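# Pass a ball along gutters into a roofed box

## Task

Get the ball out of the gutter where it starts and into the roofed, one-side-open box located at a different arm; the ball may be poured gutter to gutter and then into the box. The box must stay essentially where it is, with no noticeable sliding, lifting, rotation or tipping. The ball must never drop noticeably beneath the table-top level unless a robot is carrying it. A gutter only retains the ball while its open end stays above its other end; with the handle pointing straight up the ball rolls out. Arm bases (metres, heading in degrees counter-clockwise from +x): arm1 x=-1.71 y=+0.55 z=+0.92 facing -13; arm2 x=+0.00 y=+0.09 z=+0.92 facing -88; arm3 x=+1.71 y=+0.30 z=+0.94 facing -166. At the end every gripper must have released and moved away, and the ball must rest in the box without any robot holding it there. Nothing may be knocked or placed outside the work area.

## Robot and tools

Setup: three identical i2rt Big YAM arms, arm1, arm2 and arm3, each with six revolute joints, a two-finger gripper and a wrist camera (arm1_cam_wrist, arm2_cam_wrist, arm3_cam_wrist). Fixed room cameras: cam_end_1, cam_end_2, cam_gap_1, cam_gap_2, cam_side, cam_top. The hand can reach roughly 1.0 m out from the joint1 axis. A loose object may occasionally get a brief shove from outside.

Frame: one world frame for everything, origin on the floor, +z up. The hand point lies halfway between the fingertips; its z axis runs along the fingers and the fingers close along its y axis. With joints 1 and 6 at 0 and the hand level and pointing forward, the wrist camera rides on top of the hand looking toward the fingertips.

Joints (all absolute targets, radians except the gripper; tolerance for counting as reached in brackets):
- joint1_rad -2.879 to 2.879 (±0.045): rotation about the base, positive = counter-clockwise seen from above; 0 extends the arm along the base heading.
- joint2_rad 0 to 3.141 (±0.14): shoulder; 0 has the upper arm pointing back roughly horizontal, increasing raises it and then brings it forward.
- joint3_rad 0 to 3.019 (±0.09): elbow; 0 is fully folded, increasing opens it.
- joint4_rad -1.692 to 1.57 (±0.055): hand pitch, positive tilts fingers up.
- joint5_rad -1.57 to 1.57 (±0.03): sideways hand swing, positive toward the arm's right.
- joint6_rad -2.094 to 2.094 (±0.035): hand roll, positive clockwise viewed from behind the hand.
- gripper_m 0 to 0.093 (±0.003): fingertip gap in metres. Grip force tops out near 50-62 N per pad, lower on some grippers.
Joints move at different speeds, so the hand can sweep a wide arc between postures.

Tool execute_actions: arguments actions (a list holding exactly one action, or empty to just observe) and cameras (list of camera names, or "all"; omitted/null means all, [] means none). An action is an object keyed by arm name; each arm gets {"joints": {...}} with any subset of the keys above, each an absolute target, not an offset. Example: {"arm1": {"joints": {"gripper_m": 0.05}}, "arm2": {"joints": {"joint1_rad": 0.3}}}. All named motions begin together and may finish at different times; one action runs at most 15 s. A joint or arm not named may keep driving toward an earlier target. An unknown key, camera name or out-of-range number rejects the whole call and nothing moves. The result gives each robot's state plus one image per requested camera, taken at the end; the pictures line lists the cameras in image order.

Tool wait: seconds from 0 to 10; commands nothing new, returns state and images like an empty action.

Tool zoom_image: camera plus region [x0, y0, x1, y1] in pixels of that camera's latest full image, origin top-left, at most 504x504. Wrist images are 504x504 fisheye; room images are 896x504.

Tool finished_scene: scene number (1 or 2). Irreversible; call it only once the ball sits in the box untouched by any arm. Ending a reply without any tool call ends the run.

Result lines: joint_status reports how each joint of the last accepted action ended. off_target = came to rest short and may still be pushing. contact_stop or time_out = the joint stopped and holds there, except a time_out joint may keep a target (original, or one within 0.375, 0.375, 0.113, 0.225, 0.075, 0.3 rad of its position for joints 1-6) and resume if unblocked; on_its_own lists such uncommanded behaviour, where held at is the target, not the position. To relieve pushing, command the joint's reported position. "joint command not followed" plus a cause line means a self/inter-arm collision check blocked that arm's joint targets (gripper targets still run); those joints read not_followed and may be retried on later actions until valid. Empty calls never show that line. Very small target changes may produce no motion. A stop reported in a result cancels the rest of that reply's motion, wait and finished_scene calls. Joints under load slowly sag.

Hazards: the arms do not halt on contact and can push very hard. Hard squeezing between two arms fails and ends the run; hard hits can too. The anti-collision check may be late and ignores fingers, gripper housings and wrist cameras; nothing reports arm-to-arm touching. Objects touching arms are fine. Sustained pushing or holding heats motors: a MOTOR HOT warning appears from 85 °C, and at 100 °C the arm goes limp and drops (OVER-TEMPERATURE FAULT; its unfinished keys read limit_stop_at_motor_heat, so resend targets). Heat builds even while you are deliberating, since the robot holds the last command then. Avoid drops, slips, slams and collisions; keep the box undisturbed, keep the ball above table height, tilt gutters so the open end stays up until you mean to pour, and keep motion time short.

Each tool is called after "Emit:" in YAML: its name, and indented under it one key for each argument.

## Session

Emit:
execute_actions:
  actions: []

Scene clock: 0.00 s.
arm1.joint_positions: joint1_rad=+0.158 joint2_rad=+0.544 joint3_rad=+1.627 joint4_rad=-1.250 joint5_rad=+0.272 joint6_rad=+0.303 gripper_m=+0.095
arm1.joint_status: not commanded
arm1.hand: x=-1.5794 y=+0.4899 z=+1.6008 quat_wxyz=(-0.651, -0.230, -0.723, +0.026) (m; scene frame)
arm2.joint_positions: joint1_rad=+0.716 joint2_rad=+0.556 joint3_rad=+1.320 joint4_rad=-1.554 joint5_rad=-0.243 joint6_rad=+0.649 gripper_m=+0.094
arm2.joint_status: not commanded
arm2.hand: x=+0.1512 y=-0.0157 z=+1.4024 quat_wxyz=(-0.389, -0.578, -0.713, -0.082) (m; scene frame)
arm3.joint_positions: joint1_rad=+0.085 joint2_rad=+0.433 joint3_rad=+1.489 joint4_rad=-1.486 joint5_rad=-0.020 joint6_rad=+0.102 gripper_m=+0.095
arm3.joint_status: not commanded
arm3.hand: x=+1.5995 y=+0.2581 z=+1.5203 quat_wxyz=(-0.121, -0.838, -0.098, +0.523) (m; scene frame)
pictures: arm1_cam_wrist, arm2_cam_wrist, arm3_cam_wrist, cam_end_1, cam_end_2, cam_gap_1, cam_gap_2, cam_side, cam_top
Images, in order (width x height): arm1_cam_wrist 504x504, arm2_cam_wrist 504x504, arm3_cam_wrist 504x504, cam_end_1 896x504, cam_end_2 896x504, cam_gap_1 896x504, cam_gap_2 896x504, cam_side 896x504, cam_top 896x504.

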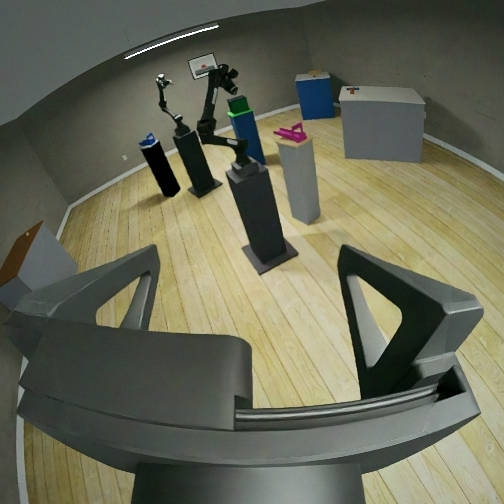

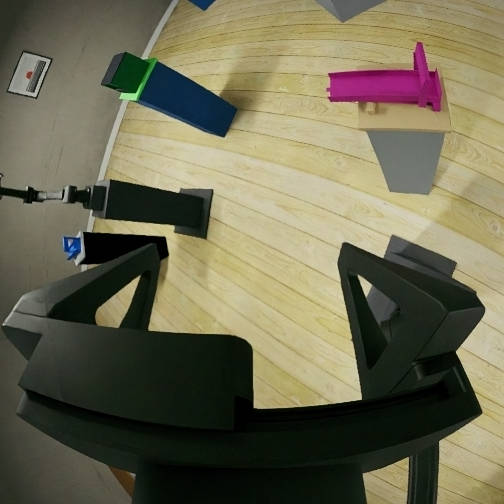

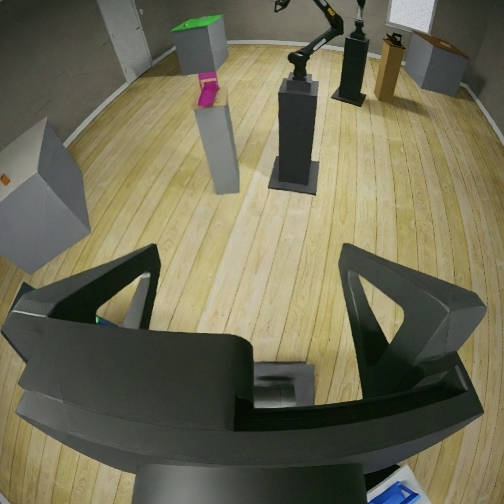

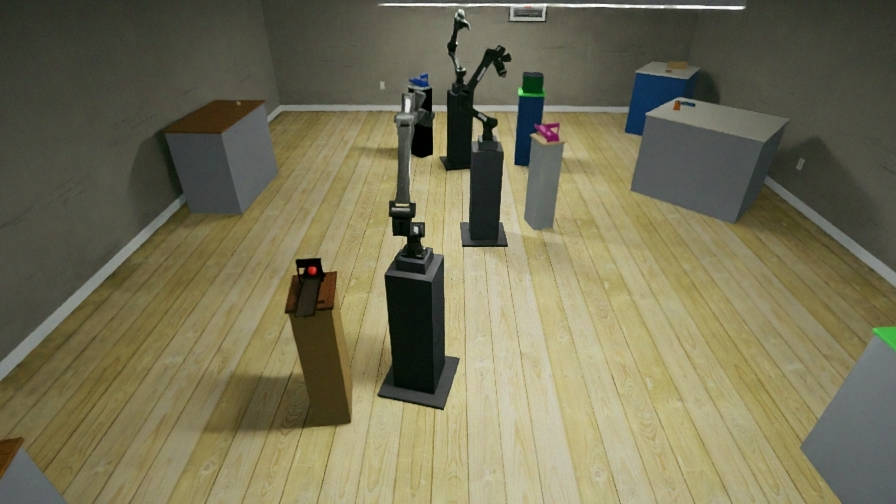

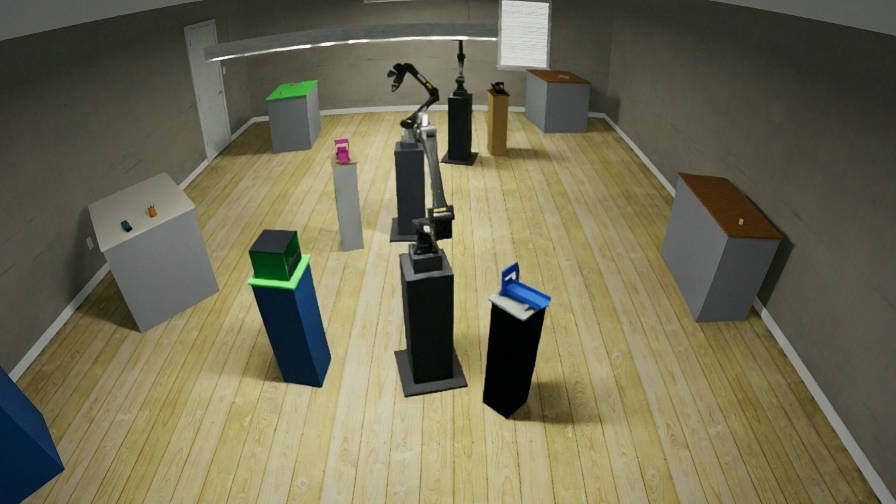

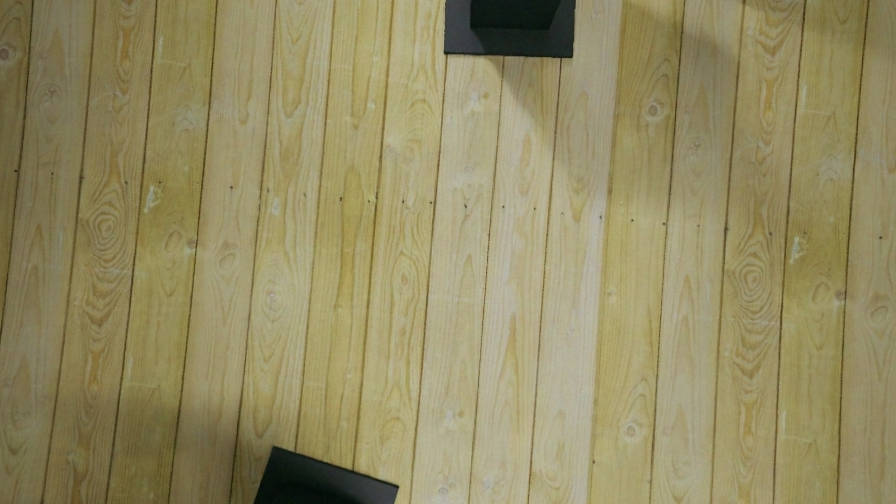

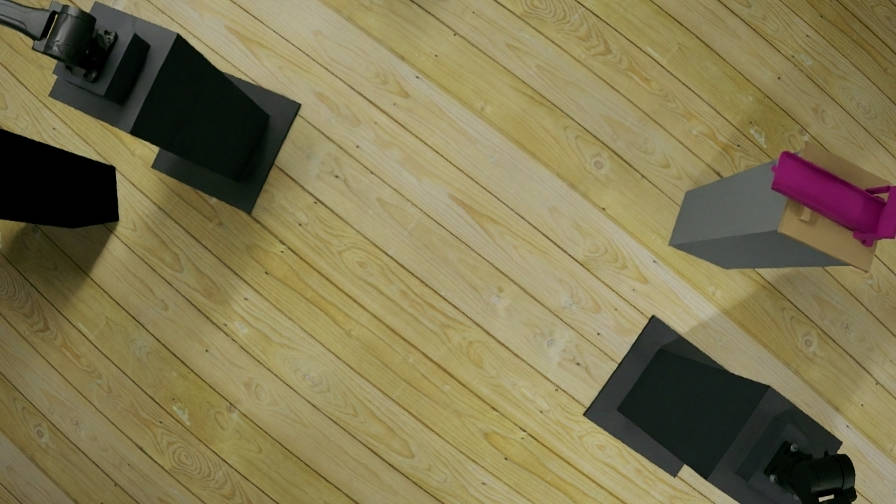

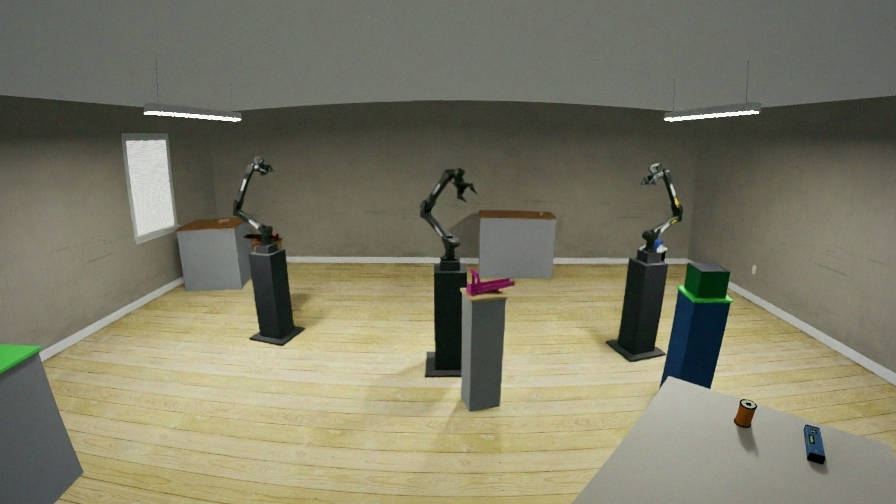

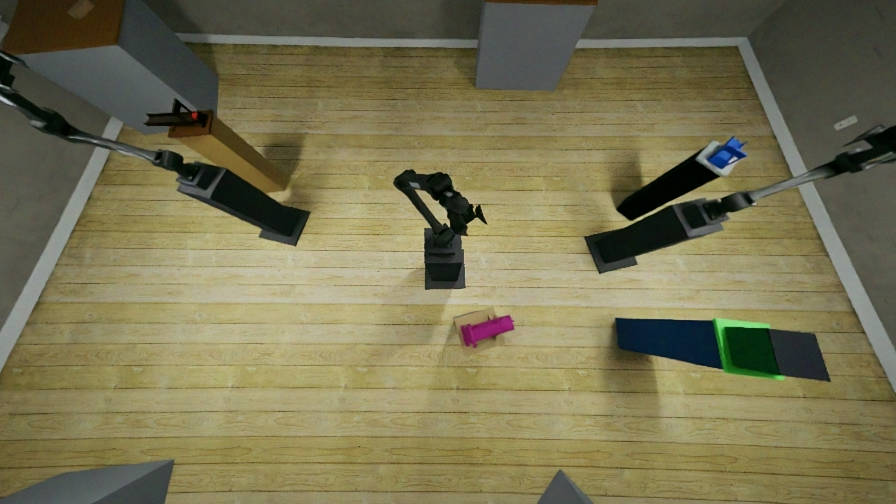

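Emit:
zoom_image:
  camera: "cam_top"
  region: [130, 80, 250, 160]

Emit:
zoom_image:
  camera: "cam_top"
  region: [430, 290, 550, 370]

Emit:
zoom_image:
  camera: "cam_top"
  region: [670, 120, 790, 200]

Emit:
zoom_image:
  camera: "cam_top"
  region: [700, 300, 850, 400]

Emit:
zoom_image:
  camera: "cam_end_2"
  region: [230, 210, 570, 340]

Emit:
zoom_image:
  camera: "cam_end_1"
  region: [260, 240, 380, 330]

Region (130, 80, 250, 160) of cam_top's 896x504 image, scaled by 4.200, with more detail than that image has.

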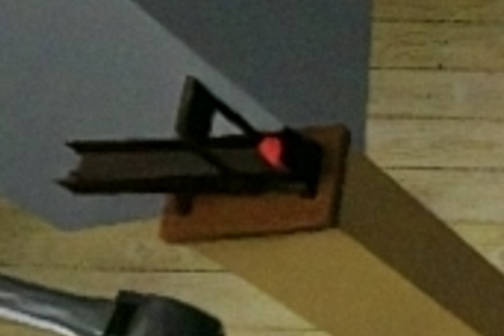

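Region (430, 290, 550, 370) of cam_top's 896x504 image, scaled by 4.200, with more detail than that image has.

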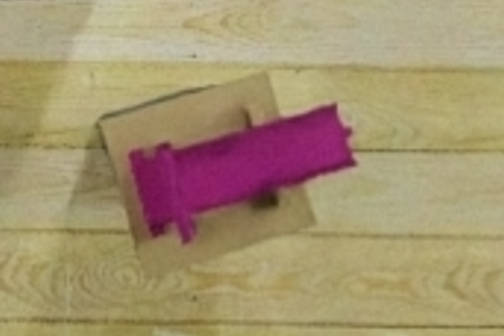

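Region (670, 120, 790, 200) of cam_top's 896x504 image, scaled by 4.200, with more detail than that image has.

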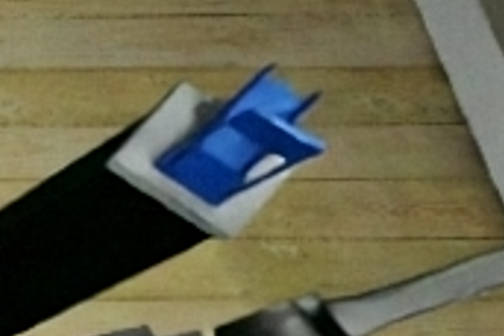

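Region (700, 300, 850, 400) of cam_top's 896x504 image, scaled by 3.360, with more detail than that image has.

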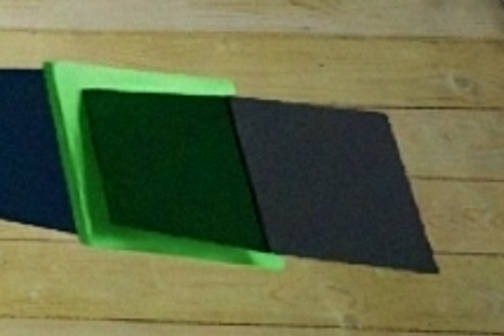

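Region (230, 210, 570, 340) of cam_end_2's 896x504 image, scaled by 1.482, with more detail than that image has; it fills the top 193 rows of this view, and the rest is white.

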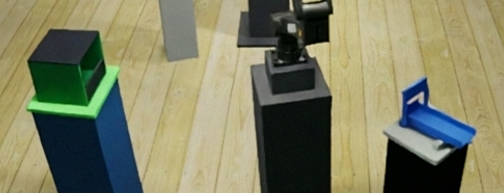

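Region (260, 240, 380, 330) of cam_end_1's 896x504 image, scaled by 4.200, with more detail than that image has; it fills the top 378 rows of this view, and the rest is white.

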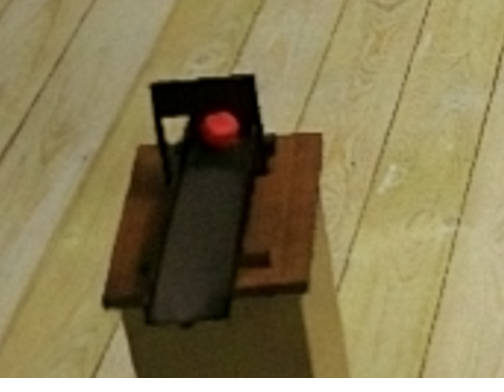

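Emit:
execute_actions:
  actions:
    - {"arm1":{"joints":{"joint1_rad":2.03,"joint2_rad":1.74,"joint3_rad":1.68,"joint4_rad":-1.45,"joint5_rad":-0.215,"joint6_rad":0.05,"gripper_m":0.07}},"arm2":{"joints":{"joint1_rad":0.19,"joint2_rad":1.82,"joint3_rad":1.775,"joint4_rad":-1.48,"joint5_rad":-0.205,"joint6_rad":-0.03,"gripper_m":0.07}},"arm3":{"joints":{"joint1_rad":-2.25,"joint2_rad":1.3,"joint3_rad":1.1,"joint4_rad":-1.13,"joint5_rad":0.04,"joint6_rad":-1.41,"gripper_m":0.07}}}
  cameras: ["arm1_cam_wrist","arm2_cam_wrist","arm3_cam_wrist","cam_side"]

Scene clock: 3.33 s.
arm1.joint_positions: joint1_rad=+2.035 joint2_rad=+1.745 joint3_rad=+1.676 joint4_rad=-1.436 joint5_rad=-0.217 joint6_rad=+0.061 gripper_m=+0.070
arm1.joint_status: all done
arm1.hand: x=-1.8793 y=+1.0785 z=+1.1426 quat_wxyz=(+0.061, +0.763, -0.638, -0.088) (m; scene frame)
arm2.joint_positions: joint1_rad=+0.193 joint2_rad=+1.837 joint3_rad=+1.761 joint4_rad=-1.481 joint5_rad=-0.208 joint6_rad=-0.022 gripper_m=+0.070
arm2.joint_status: all done
arm2.hand: x=+0.1656 y=-0.4600 z=+1.1295 quat_wxyz=(-0.074, -0.606, -0.788, -0.077) (m; scene frame)
arm3.joint_positions: joint1_rad=-2.252 joint2_rad=+1.300 joint3_rad=+1.099 joint4_rad=-1.133 joint5_rad=+0.038 joint6_rad=-1.402 gripper_m=+0.070
arm3.joint_status: all done
arm3.hand: x=+1.8991 y=+0.6738 z=+1.1411 quat_wxyz=(+0.117, -0.946, +0.301, -0.038) (m; scene frame)
pictures: arm1_cam_wrist, arm2_cam_wrist, arm3_cam_wrist, cam_side
Images, in order (width x height): arm1_cam_wrist 504x504, arm2_cam_wrist 504x504, arm3_cam_wrist 504x504, cam_side 896x504.

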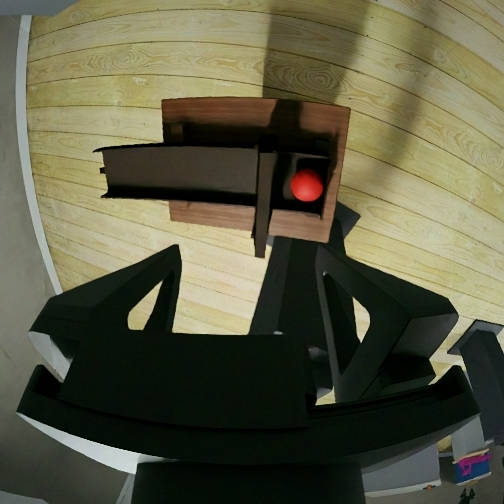

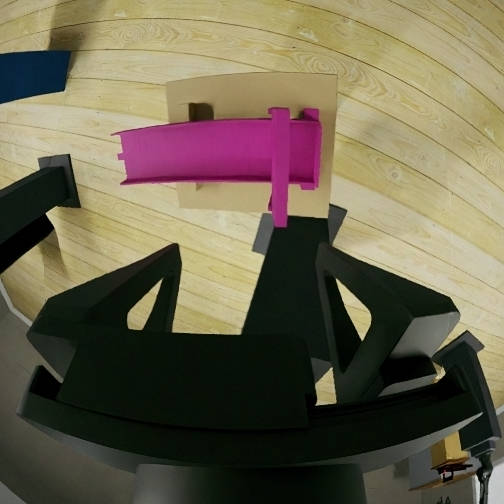

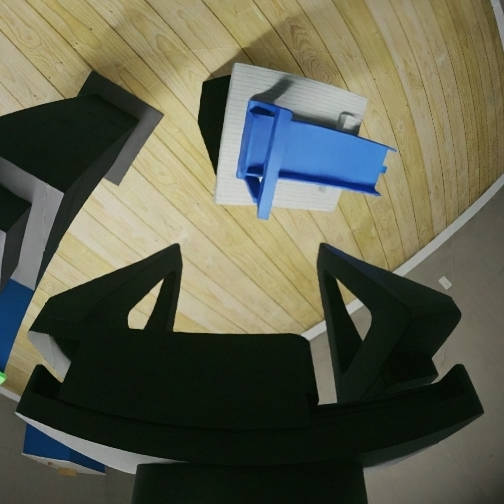

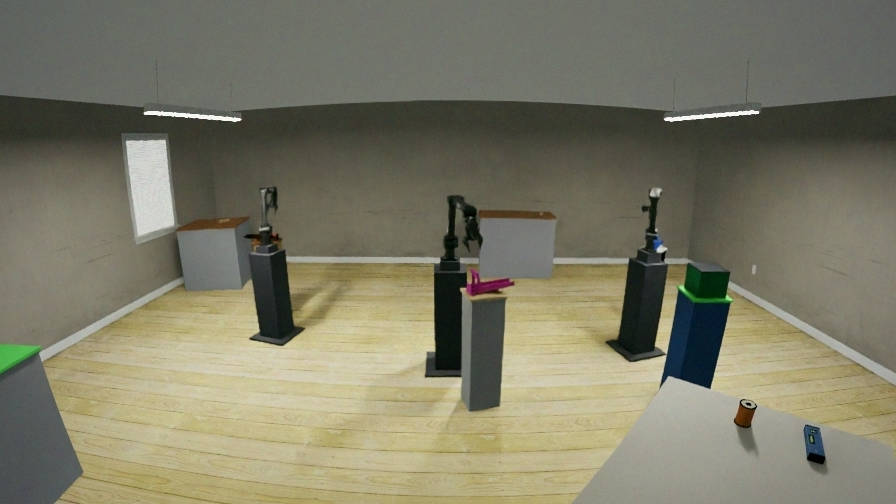

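Emit:
zoom_image:
  camera: "arm1_cam_wrist"
  region: [200, 90, 368, 270]

Emit:
zoom_image:
  camera: "arm2_cam_wrist"
  region: [200, 60, 368, 240]

Emit:
zoom_image:
  camera: "arm3_cam_wrist"
  region: [200, 50, 410, 230]

Region (200, 90, 368, 270) of arm1_cam_wrist's 504x504 image, scaled by 2.800, with more detail than that image has; it fills the left 470 columns of this view, and the rest is white.

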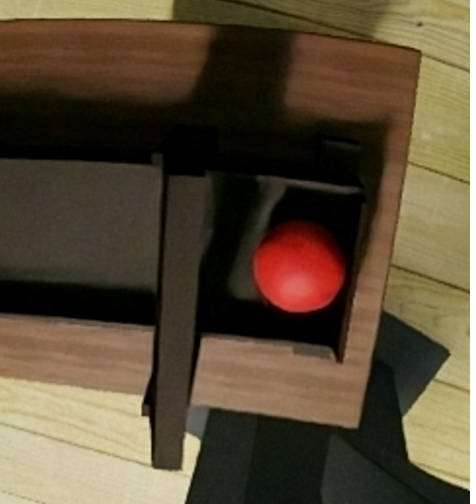

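Region (200, 60, 368, 240) of arm2_cam_wrist's 504x504 image, scaled by 2.800, with more detail than that image has; it fills the left 470 columns of this view, and the rest is white.

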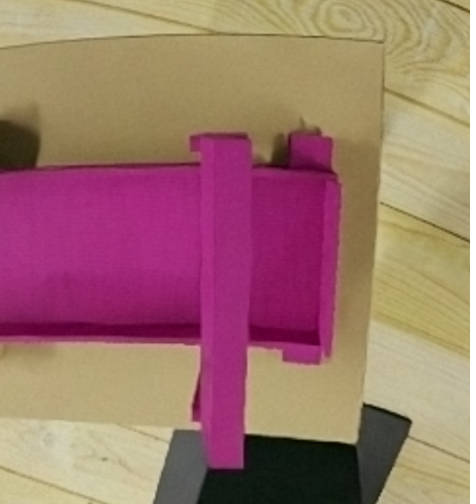

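Region (200, 50, 410, 230) of arm3_cam_wrist's 504x504 image, scaled by 2.400, with more detail than that image has; it fills the top 432 rows of this view, and the rest is white.

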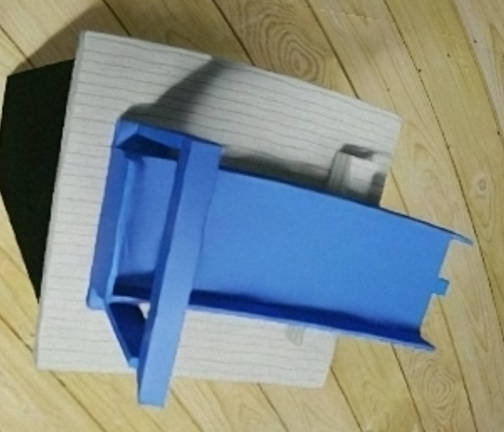

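Emit:
execute_actions:
  actions:
    - {"arm1":{"joints":{"joint1_rad":2.092,"joint2_rad":1.815,"joint3_rad":1.345,"joint4_rad":-1.058,"joint6_rad":0.168}},"arm2":{"joints":{"joint2_rad":1.968,"joint3_rad":1.562,"joint4_rad":-1.152,"joint6_rad":-0.062}},"arm3":{"joints":{"joint2_rad":1.53,"joint3_rad":1.065,"joint4_rad":-0.892,"joint5_rad":0.08,"joint6_rad":-1.213}}}
  cameras: ["arm1_cam_wrist","arm2_cam_wrist","arm3_cam_wrist"]

Scene clock: 5.83 s.
arm1.joint_positions: joint1_rad=+2.094 joint2_rad=+1.817 joint3_rad=+1.346 joint4_rad=-1.073 joint5_rad=-0.217 joint6_rad=+0.154 gripper_m=+0.070
arm1.joint_status: all done
arm1.hand: x=-1.9010 y=+1.0454 z=+0.9836 quat_wxyz=(+0.078, +0.751, -0.653, -0.066) (m; scene frame)
arm2.joint_positions: joint1_rad=+0.193 joint2_rad=+1.986 joint3_rad=+1.550 joint4_rad=-1.162 joint5_rad=-0.208 joint6_rad=-0.054 gripper_m=+0.070
arm2.joint_status: all done
arm2.hand: x=+0.1679 y=-0.4659 z=+0.9691 quat_wxyz=(-0.059, -0.595, -0.796, -0.089) (m; scene frame)
arm3.joint_positions: joint1_rad=-2.252 joint2_rad=+1.541 joint3_rad=+1.069 joint4_rad=-0.902 joint5_rad=+0.075 joint6_rad=-1.221 gripper_m=+0.070
arm3.joint_status: all done
arm3.hand: x=+1.9265 y=+0.7153 z=+1.0395 quat_wxyz=(+0.099, -0.915, +0.387, -0.045) (m; scene frame)
pictures: arm1_cam_wrist, arm2_cam_wrist, arm3_cam_wrist
Images, in order (width x height): arm1_cam_wrist 504x504, arm2_cam_wrist 504x504, arm3_cam_wrist 504x504.

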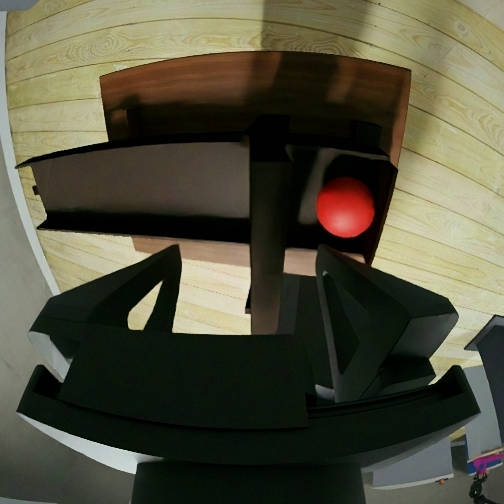

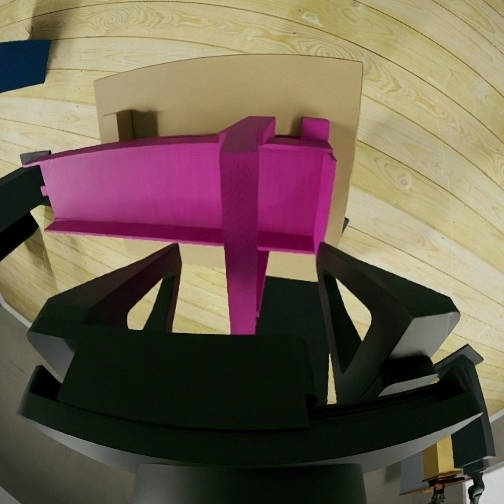

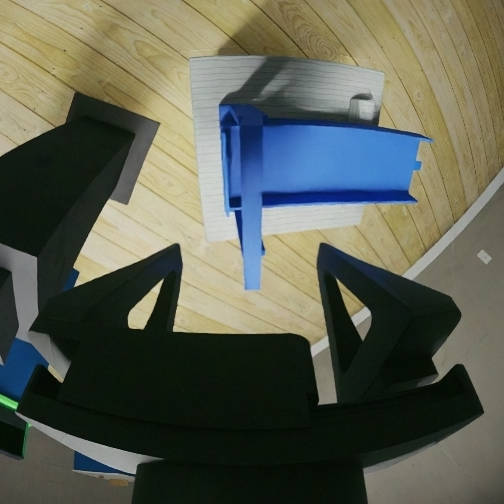

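Emit:
execute_actions:
  actions:
    - {"arm1":{"joints":{"joint1_rad":2.072,"gripper_m":0.003}},"arm2":{"joints":{"gripper_m":0.003}},"arm3":{"joints":{"joint2_rad":1.645,"joint3_rad":1.03,"joint4_rad":-0.736}}}
  cameras: ["arm1_cam_wrist","arm2_cam_wrist","arm3_cam_wrist"]

Scene clock: 6.90 s.
arm1.joint_positions: joint1_rad=+2.081 joint2_rad=+1.817 joint3_rad=+1.346 joint4_rad=-1.072 joint5_rad=-0.219 joint6_rad=+0.154 gripper_m=+0.012
arm1.joint_status: gripper_m off_target (ended at +0.012, target +0.003); the others done
arm1.hand: x=-1.8952 y=+1.0478 z=+0.9838 quat_wxyz=(+0.078, +0.746, -0.658, -0.067) (m; scene frame)
arm2.joint_positions: joint1_rad=+0.194 joint2_rad=+1.986 joint3_rad=+1.550 joint4_rad=-1.161 joint5_rad=-0.209 joint6_rad=-0.055 gripper_m=+0.011
arm2.joint_status: gripper_m off_target (ended at +0.011, target +0.003)
arm2.hand: x=+0.1685 y=-0.4660 z=+0.9696 quat_wxyz=(-0.061, -0.595, -0.797, -0.089) (m; scene frame)
arm3.joint_positions: joint1_rad=-2.252 joint2_rad=+1.647 joint3_rad=+1.039 joint4_rad=-0.746 joint5_rad=+0.075 joint6_rad=-1.220 gripper_m=+0.070
arm3.joint_status: all done
arm3.hand: x=+1.9346 y=+0.7317 z=+0.9882 quat_wxyz=(+0.109, -0.914, +0.388, -0.045) (m; scene frame)
pictures: arm1_cam_wrist, arm2_cam_wrist, arm3_cam_wrist
Images, in order (width x height): arm1_cam_wrist 504x504, arm2_cam_wrist 504x504, arm3_cam_wrist 504x504.

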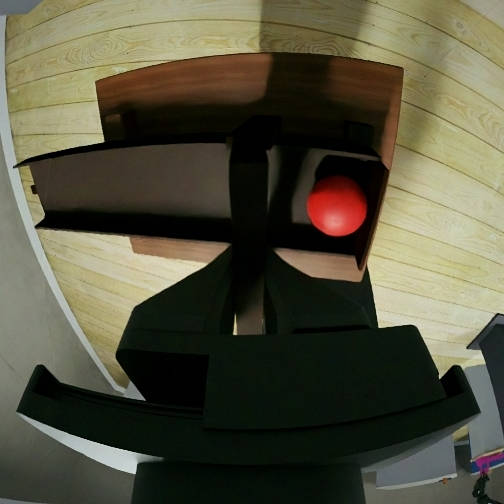

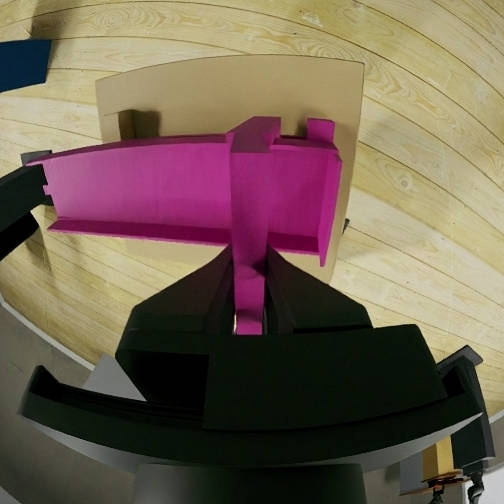

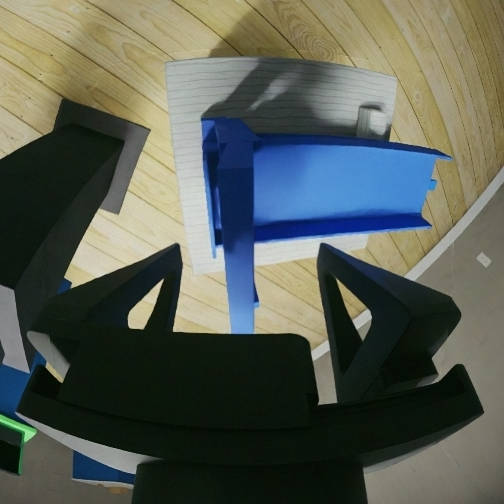

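Emit:
execute_actions:
  actions:
    - {"arm1":{"joints":{"joint2_rad":1.42,"joint5_rad":-0.45}},"arm2":{"joints":{"joint2_rad":1.7}},"arm3":{"joints":{"joint4_rad":-0.772,"gripper_m":0.003}}}
  cameras: ["arm1_cam_wrist","arm2_cam_wrist","arm3_cam_wrist"]

Scene clock: 8.77 s.
arm1.joint_positions: joint1_rad=+2.080 joint2_rad=+1.427 joint3_rad=+1.335 joint4_rad=-1.072 joint5_rad=-0.445 joint6_rad=+0.155 gripper_m=+0.011
arm1.joint_status: all done
arm1.hand: x=-1.9267 y=+1.0166 z=+1.1869 quat_wxyz=(+0.070, +0.746, -0.600, -0.279) (m; scene frame)
arm2.joint_positions: joint1_rad=+0.194 joint2_rad=+1.699 joint3_rad=+1.550 joint4_rad=-1.161 joint5_rad=-0.203 joint6_rad=-0.056 gripper_m=+0.011
arm2.joint_status: all done
arm2.hand: x=+0.1666 y=-0.4666 z=+1.1292 quat_wxyz=(-0.167, -0.578, -0.799, +0.005) (m; scene frame)
arm3.joint_positions: joint1_rad=-2.252 joint2_rad=+1.644 joint3_rad=+1.039 joint4_rad=-0.763 joint5_rad=+0.077 joint6_rad=-1.219 gripper_m=+0.012
arm3.joint_status: gripper_m off_target (ended at +0.012, target +0.003); the others done
arm3.hand: x=+1.9332 y=+0.7283 z=+0.9887 quat_wxyz=(+0.102, -0.915, +0.388, -0.046) (m; scene frame)
pictures: arm1_cam_wrist, arm2_cam_wrist, arm3_cam_wrist
Images, in order (width x height): arm1_cam_wrist 504x504, arm2_cam_wrist 504x504, arm3_cam_wrist 504x504.

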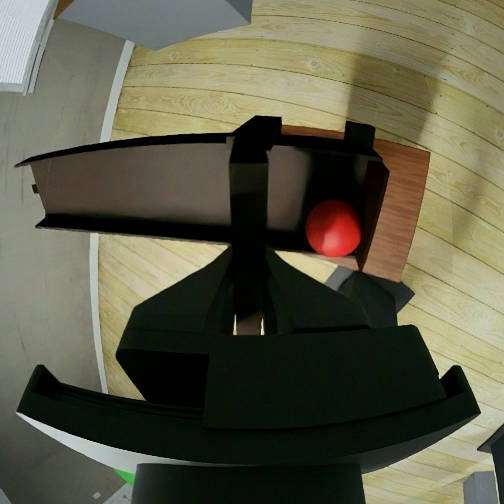

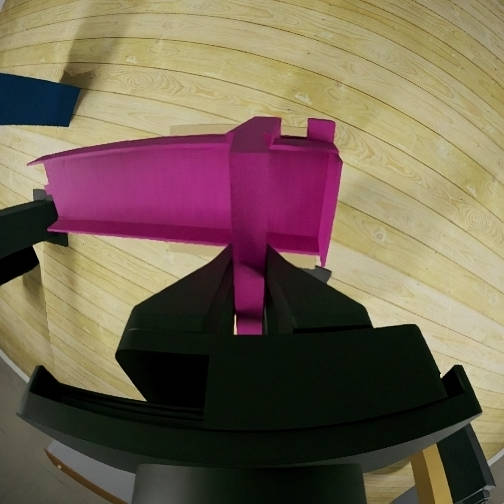

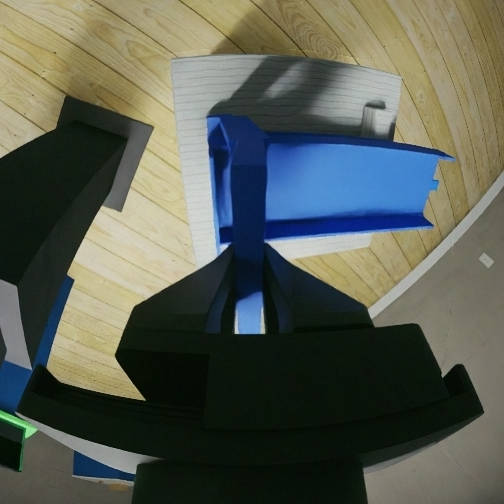

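Emit:
execute_actions:
  actions:
    - {"arm1":{"joints":{"joint1_rad":-0.018,"joint2_rad":1.745,"joint3_rad":1.78,"joint5_rad":-0.5,"joint6_rad":1.588}},"arm2":{"joints":{"joint1_rad":-1.862,"joint2_rad":1.835,"joint4_rad":-1.0,"joint5_rad":0.004,"joint6_rad":1.585}},"arm3":{"joints":{"joint2_rad":1.3}}}
  cameras: ["arm1_cam_wrist","cam_gap_1","cam_side"]

Scene clock: 12.60 s.
arm1.joint_positions: joint1_rad=-0.027 joint2_rad=+1.769 joint3_rad=+1.726 joint4_rad=-1.061 joint5_rad=-0.491 joint6_rad=+1.576 gripper_m=+0.012
arm1.joint_status: all done
arm1.hand: x=-1.0732 y=+0.4616 z=+1.1958 quat_wxyz=(-0.035, -0.713, -0.617, -0.331) (m; scene frame)
arm2.joint_positions: joint1_rad=-1.870 joint2_rad=+1.870 joint3_rad=+1.550 joint4_rad=-0.998 joint5_rad=+0.007 joint6_rad=+1.577 gripper_m=+0.011
arm2.joint_status: all done
arm2.hand: x=-0.6021 y=+0.2467 z=+1.0295 quat_wxyz=(-0.073, -0.603, +0.788, +0.098) (m; scene frame)
arm3.joint_positions: joint1_rad=-2.252 joint2_rad=+1.302 joint3_rad=+1.024 joint4_rad=-0.773 joint5_rad=+0.077 joint6_rad=-1.219 gripper_m=+0.012
arm3.joint_status: all done
arm3.hand: x=+1.9298 y=+0.7232 z=+1.1385 quat_wxyz=(+0.257, -0.886, +0.382, -0.052) (m; scene frame)
pictures: arm1_cam_wrist, cam_gap_1, cam_side
Images, in order (width x height): arm1_cam_wrist 504x504, cam_gap_1 896x504, cam_side 896x504.

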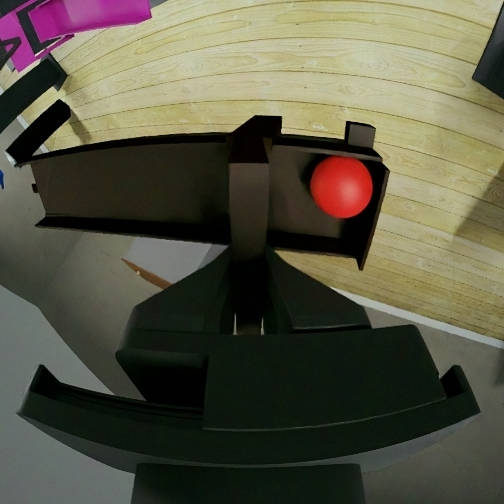

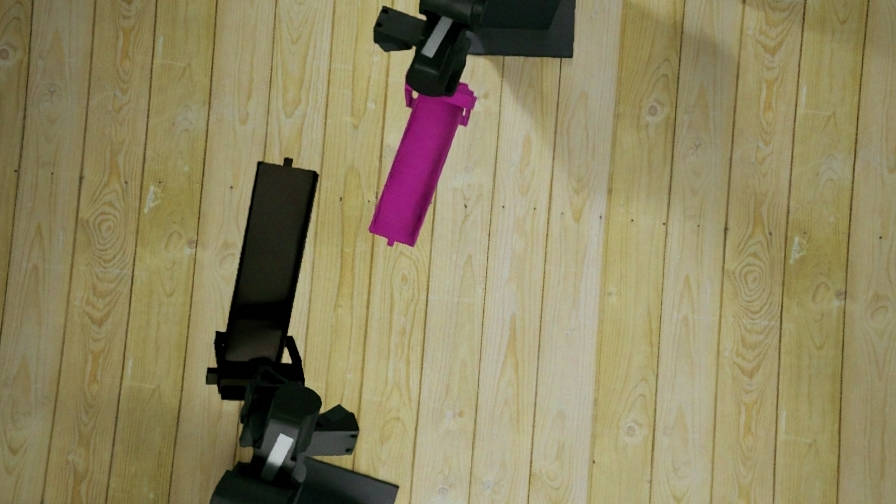

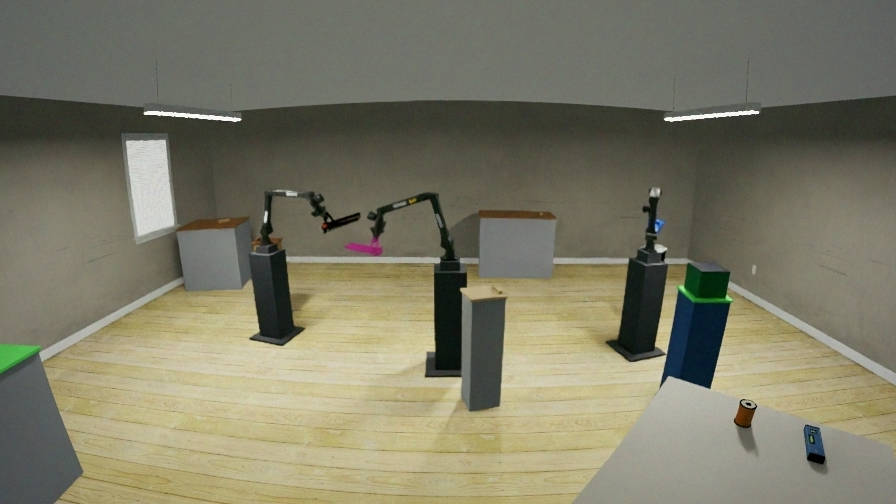

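Emit:
execute_actions:
  actions:
    - {"arm1":{"joints":{"joint4_rad":-1.135,"joint5_rad":0.004}},"arm2":{"joints":{"joint2_rad":2.05,"joint3_rad":1.71,"joint4_rad":-0.73}},"arm3":{"joints":{"joint1_rad":-1.8,"joint5_rad":-0.004,"joint6_rad":-1.583}}}
  cameras: ["arm1_cam_wrist","arm2_cam_wrist","cam_gap_1","cam_side"]

Scene clock: 14.20 s.
arm1.joint_positions: joint1_rad=-0.026 joint2_rad=+1.768 joint3_rad=+1.726 joint4_rad=-1.126 joint5_rad=+0.002 joint6_rad=+1.579 gripper_m=+0.012
arm1.joint_status: all done
arm1.hand: x=-1.0991 y=+0.3849 z=+1.1706 quat_wxyz=(-0.160, -0.779, -0.593, -0.129) (m; scene frame)
arm2.joint_positions: joint1_rad=-1.870 joint2_rad=+2.071 joint3_rad=+1.657 joint4_rad=-0.749 joint5_rad=+0.007 joint6_rad=+1.578 gripper_m=+0.011
arm2.joint_status: all done
arm2.hand: x=-0.6868 y=+0.2689 z=+0.9659 quat_wxyz=(-0.120, -0.595, +0.779, +0.159) (m; scene frame)
arm3.joint_positions: joint1_rad=-1.793 joint2_rad=+1.302 joint3_rad=+1.024 joint4_rad=-0.773 joint5_rad=-0.006 joint6_rad=-1.575 gripper_m=+0.012
arm3.joint_status: all done
arm3.hand: x=+1.7053 y=+0.7753 z=+1.1365 quat_wxyz=(+0.258, -0.966, -0.012, +0.001) (m; scene frame)
pictures: arm1_cam_wrist, arm2_cam_wrist, cam_gap_1, cam_side
Images, in order (width x height): arm1_cam_wrist 504x504, arm2_cam_wrist 504x504, cam_gap_1 896x504, cam_side 896x504.

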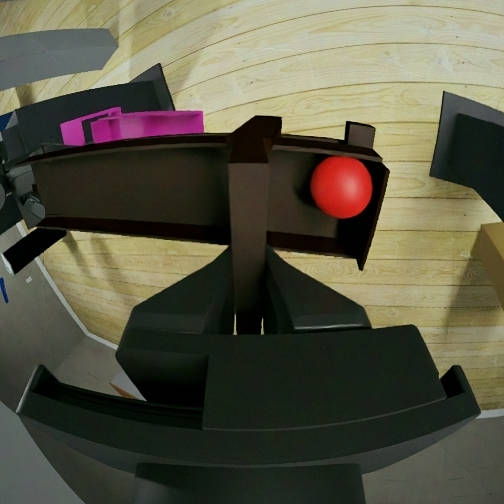

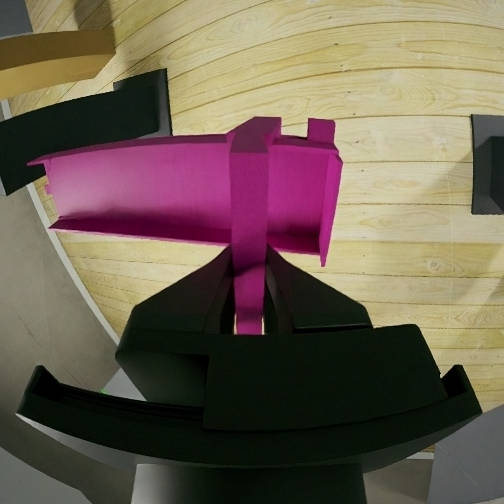

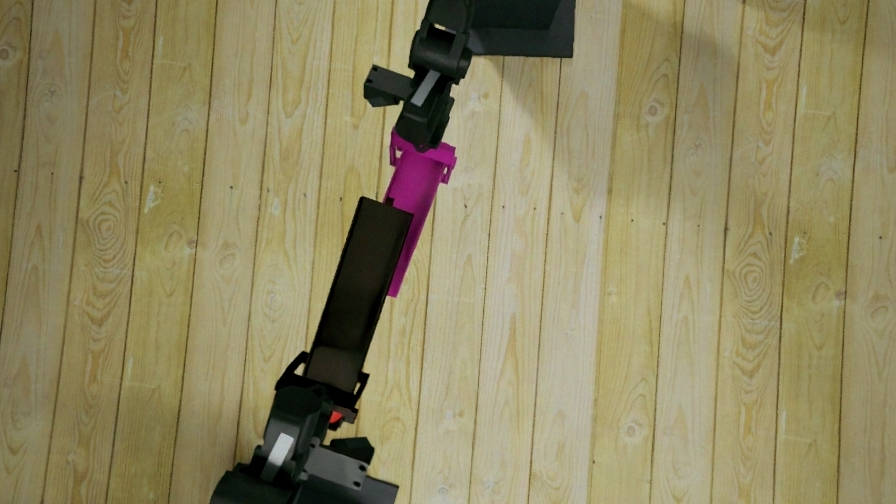

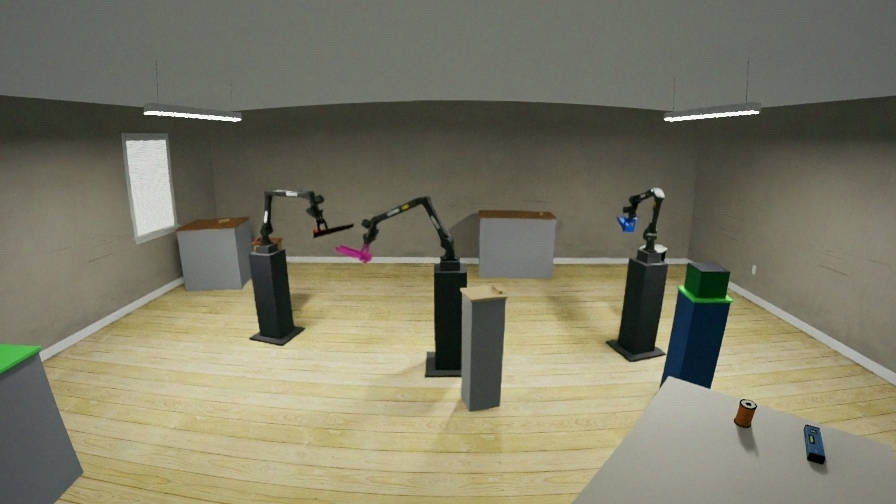

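Emit:
zoom_image:
  camera: "arm1_cam_wrist"
  region: [40, 80, 240, 180]

Emit:
zoom_image:
  camera: "cam_side"
  region: [290, 190, 400, 280]

Emit:
zoom_image:
  camera: "cam_gap_1"
  region: [290, 120, 490, 320]

Region (40, 80, 240, 180) of arm1_cam_wrist's 504x504 image, scaled by 2.520, with more detail than that image has.

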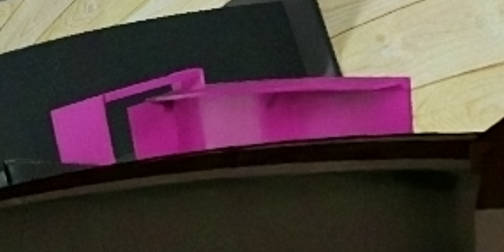

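Region (290, 190, 400, 280) of cam_side's 896x504 image, scaled by 4.582, with more detail than that image has; it fills the top 412 rows of this view, and the rest is white.

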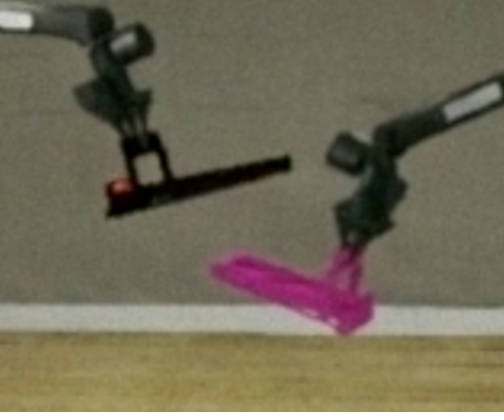

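Region (290, 120, 490, 320) of cam_gap_1's 896x504 image, scaled by 2.520, with more detail than that image has.

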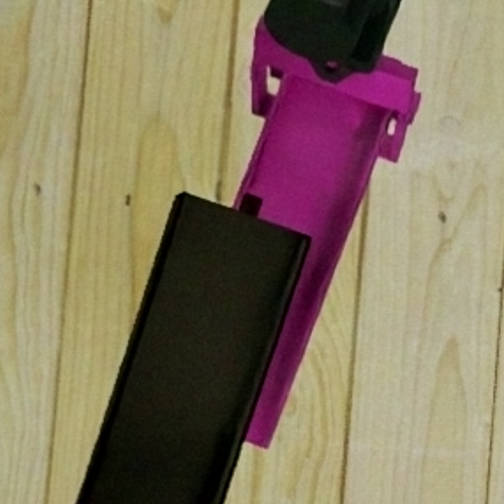

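Emit:
execute_actions:
  actions:
    - {"arm1":{"joints":{"joint1_rad":-0.045,"joint4_rad":-1.437}},"arm2":{"joints":{"joint4_rad":-0.665}},"arm3":{"joints":{"joint1_rad":-1.5}}}
  cameras: ["arm1_cam_wrist","arm2_cam_wrist","cam_gap_1","cam_side"]

Scene clock: 16.07 s.
arm1.joint_positions: joint1_rad=-0.036 joint2_rad=+1.768 joint3_rad=+1.726 joint4_rad=-1.426 joint5_rad=+0.002 joint6_rad=+1.579 gripper_m=+0.012
arm1.joint_status: all done
arm1.hand: x=-1.1689 y=+0.3980 z=+1.1515 quat_wxyz=(-0.043, -0.797, -0.601, -0.038) (m; scene frame)
arm2.joint_positions: joint1_rad=-1.870 joint2_rad=+2.071 joint3_rad=+1.657 joint4_rad=-0.687 joint5_rad=+0.007 joint6_rad=+1.578 gripper_m=+0.011
arm2.joint_status: all done
arm2.hand: x=-0.7002 y=+0.2725 z=+0.9723 quat_wxyz=(-0.139, -0.591, +0.774, +0.183) (m; scene frame)
arm3.joint_positions: joint1_rad=-1.493 joint2_rad=+1.302 joint3_rad=+1.024 joint4_rad=-0.773 joint5_rad=-0.007 joint6_rad=-1.578 gripper_m=+0.012
arm3.joint_status: all done
arm3.hand: x=+1.5650 y=+0.7516 z=+1.1354 quat_wxyz=(+0.254, -0.954, -0.157, +0.039) (m; scene frame)
pictures: arm1_cam_wrist, arm2_cam_wrist, cam_gap_1, cam_side
Images, in order (width x height): arm1_cam_wrist 504x504, arm2_cam_wrist 504x504, cam_gap_1 896x504, cam_side 896x504.

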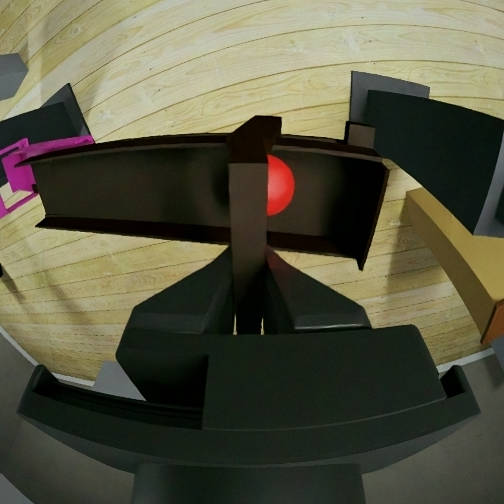

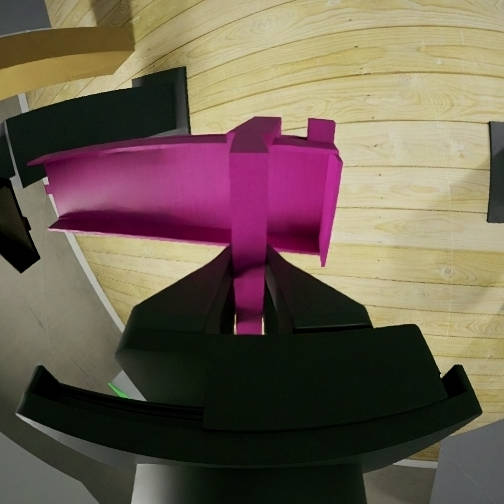

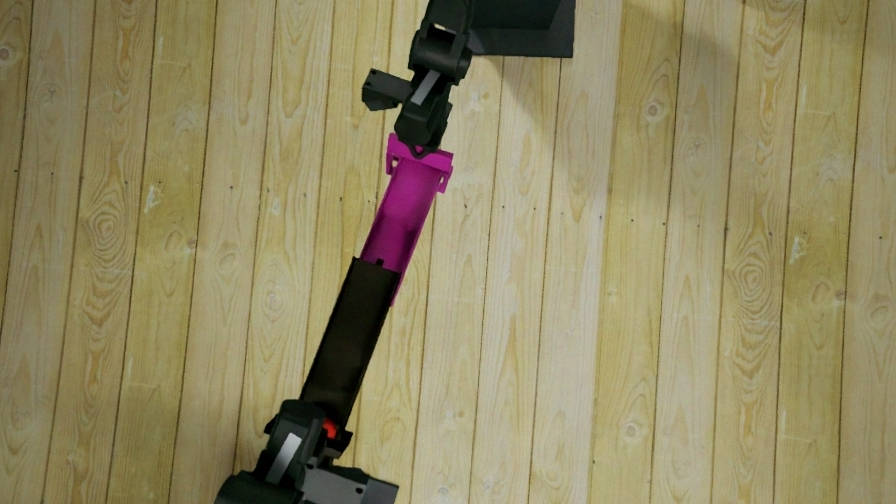

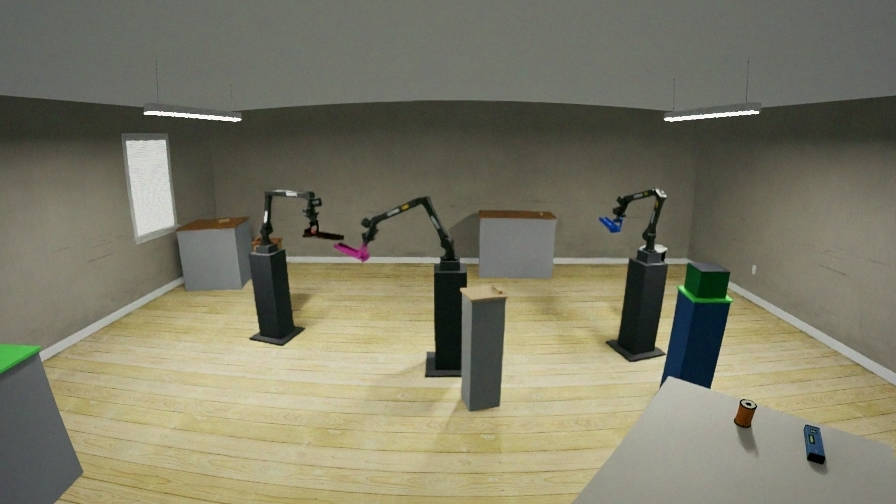

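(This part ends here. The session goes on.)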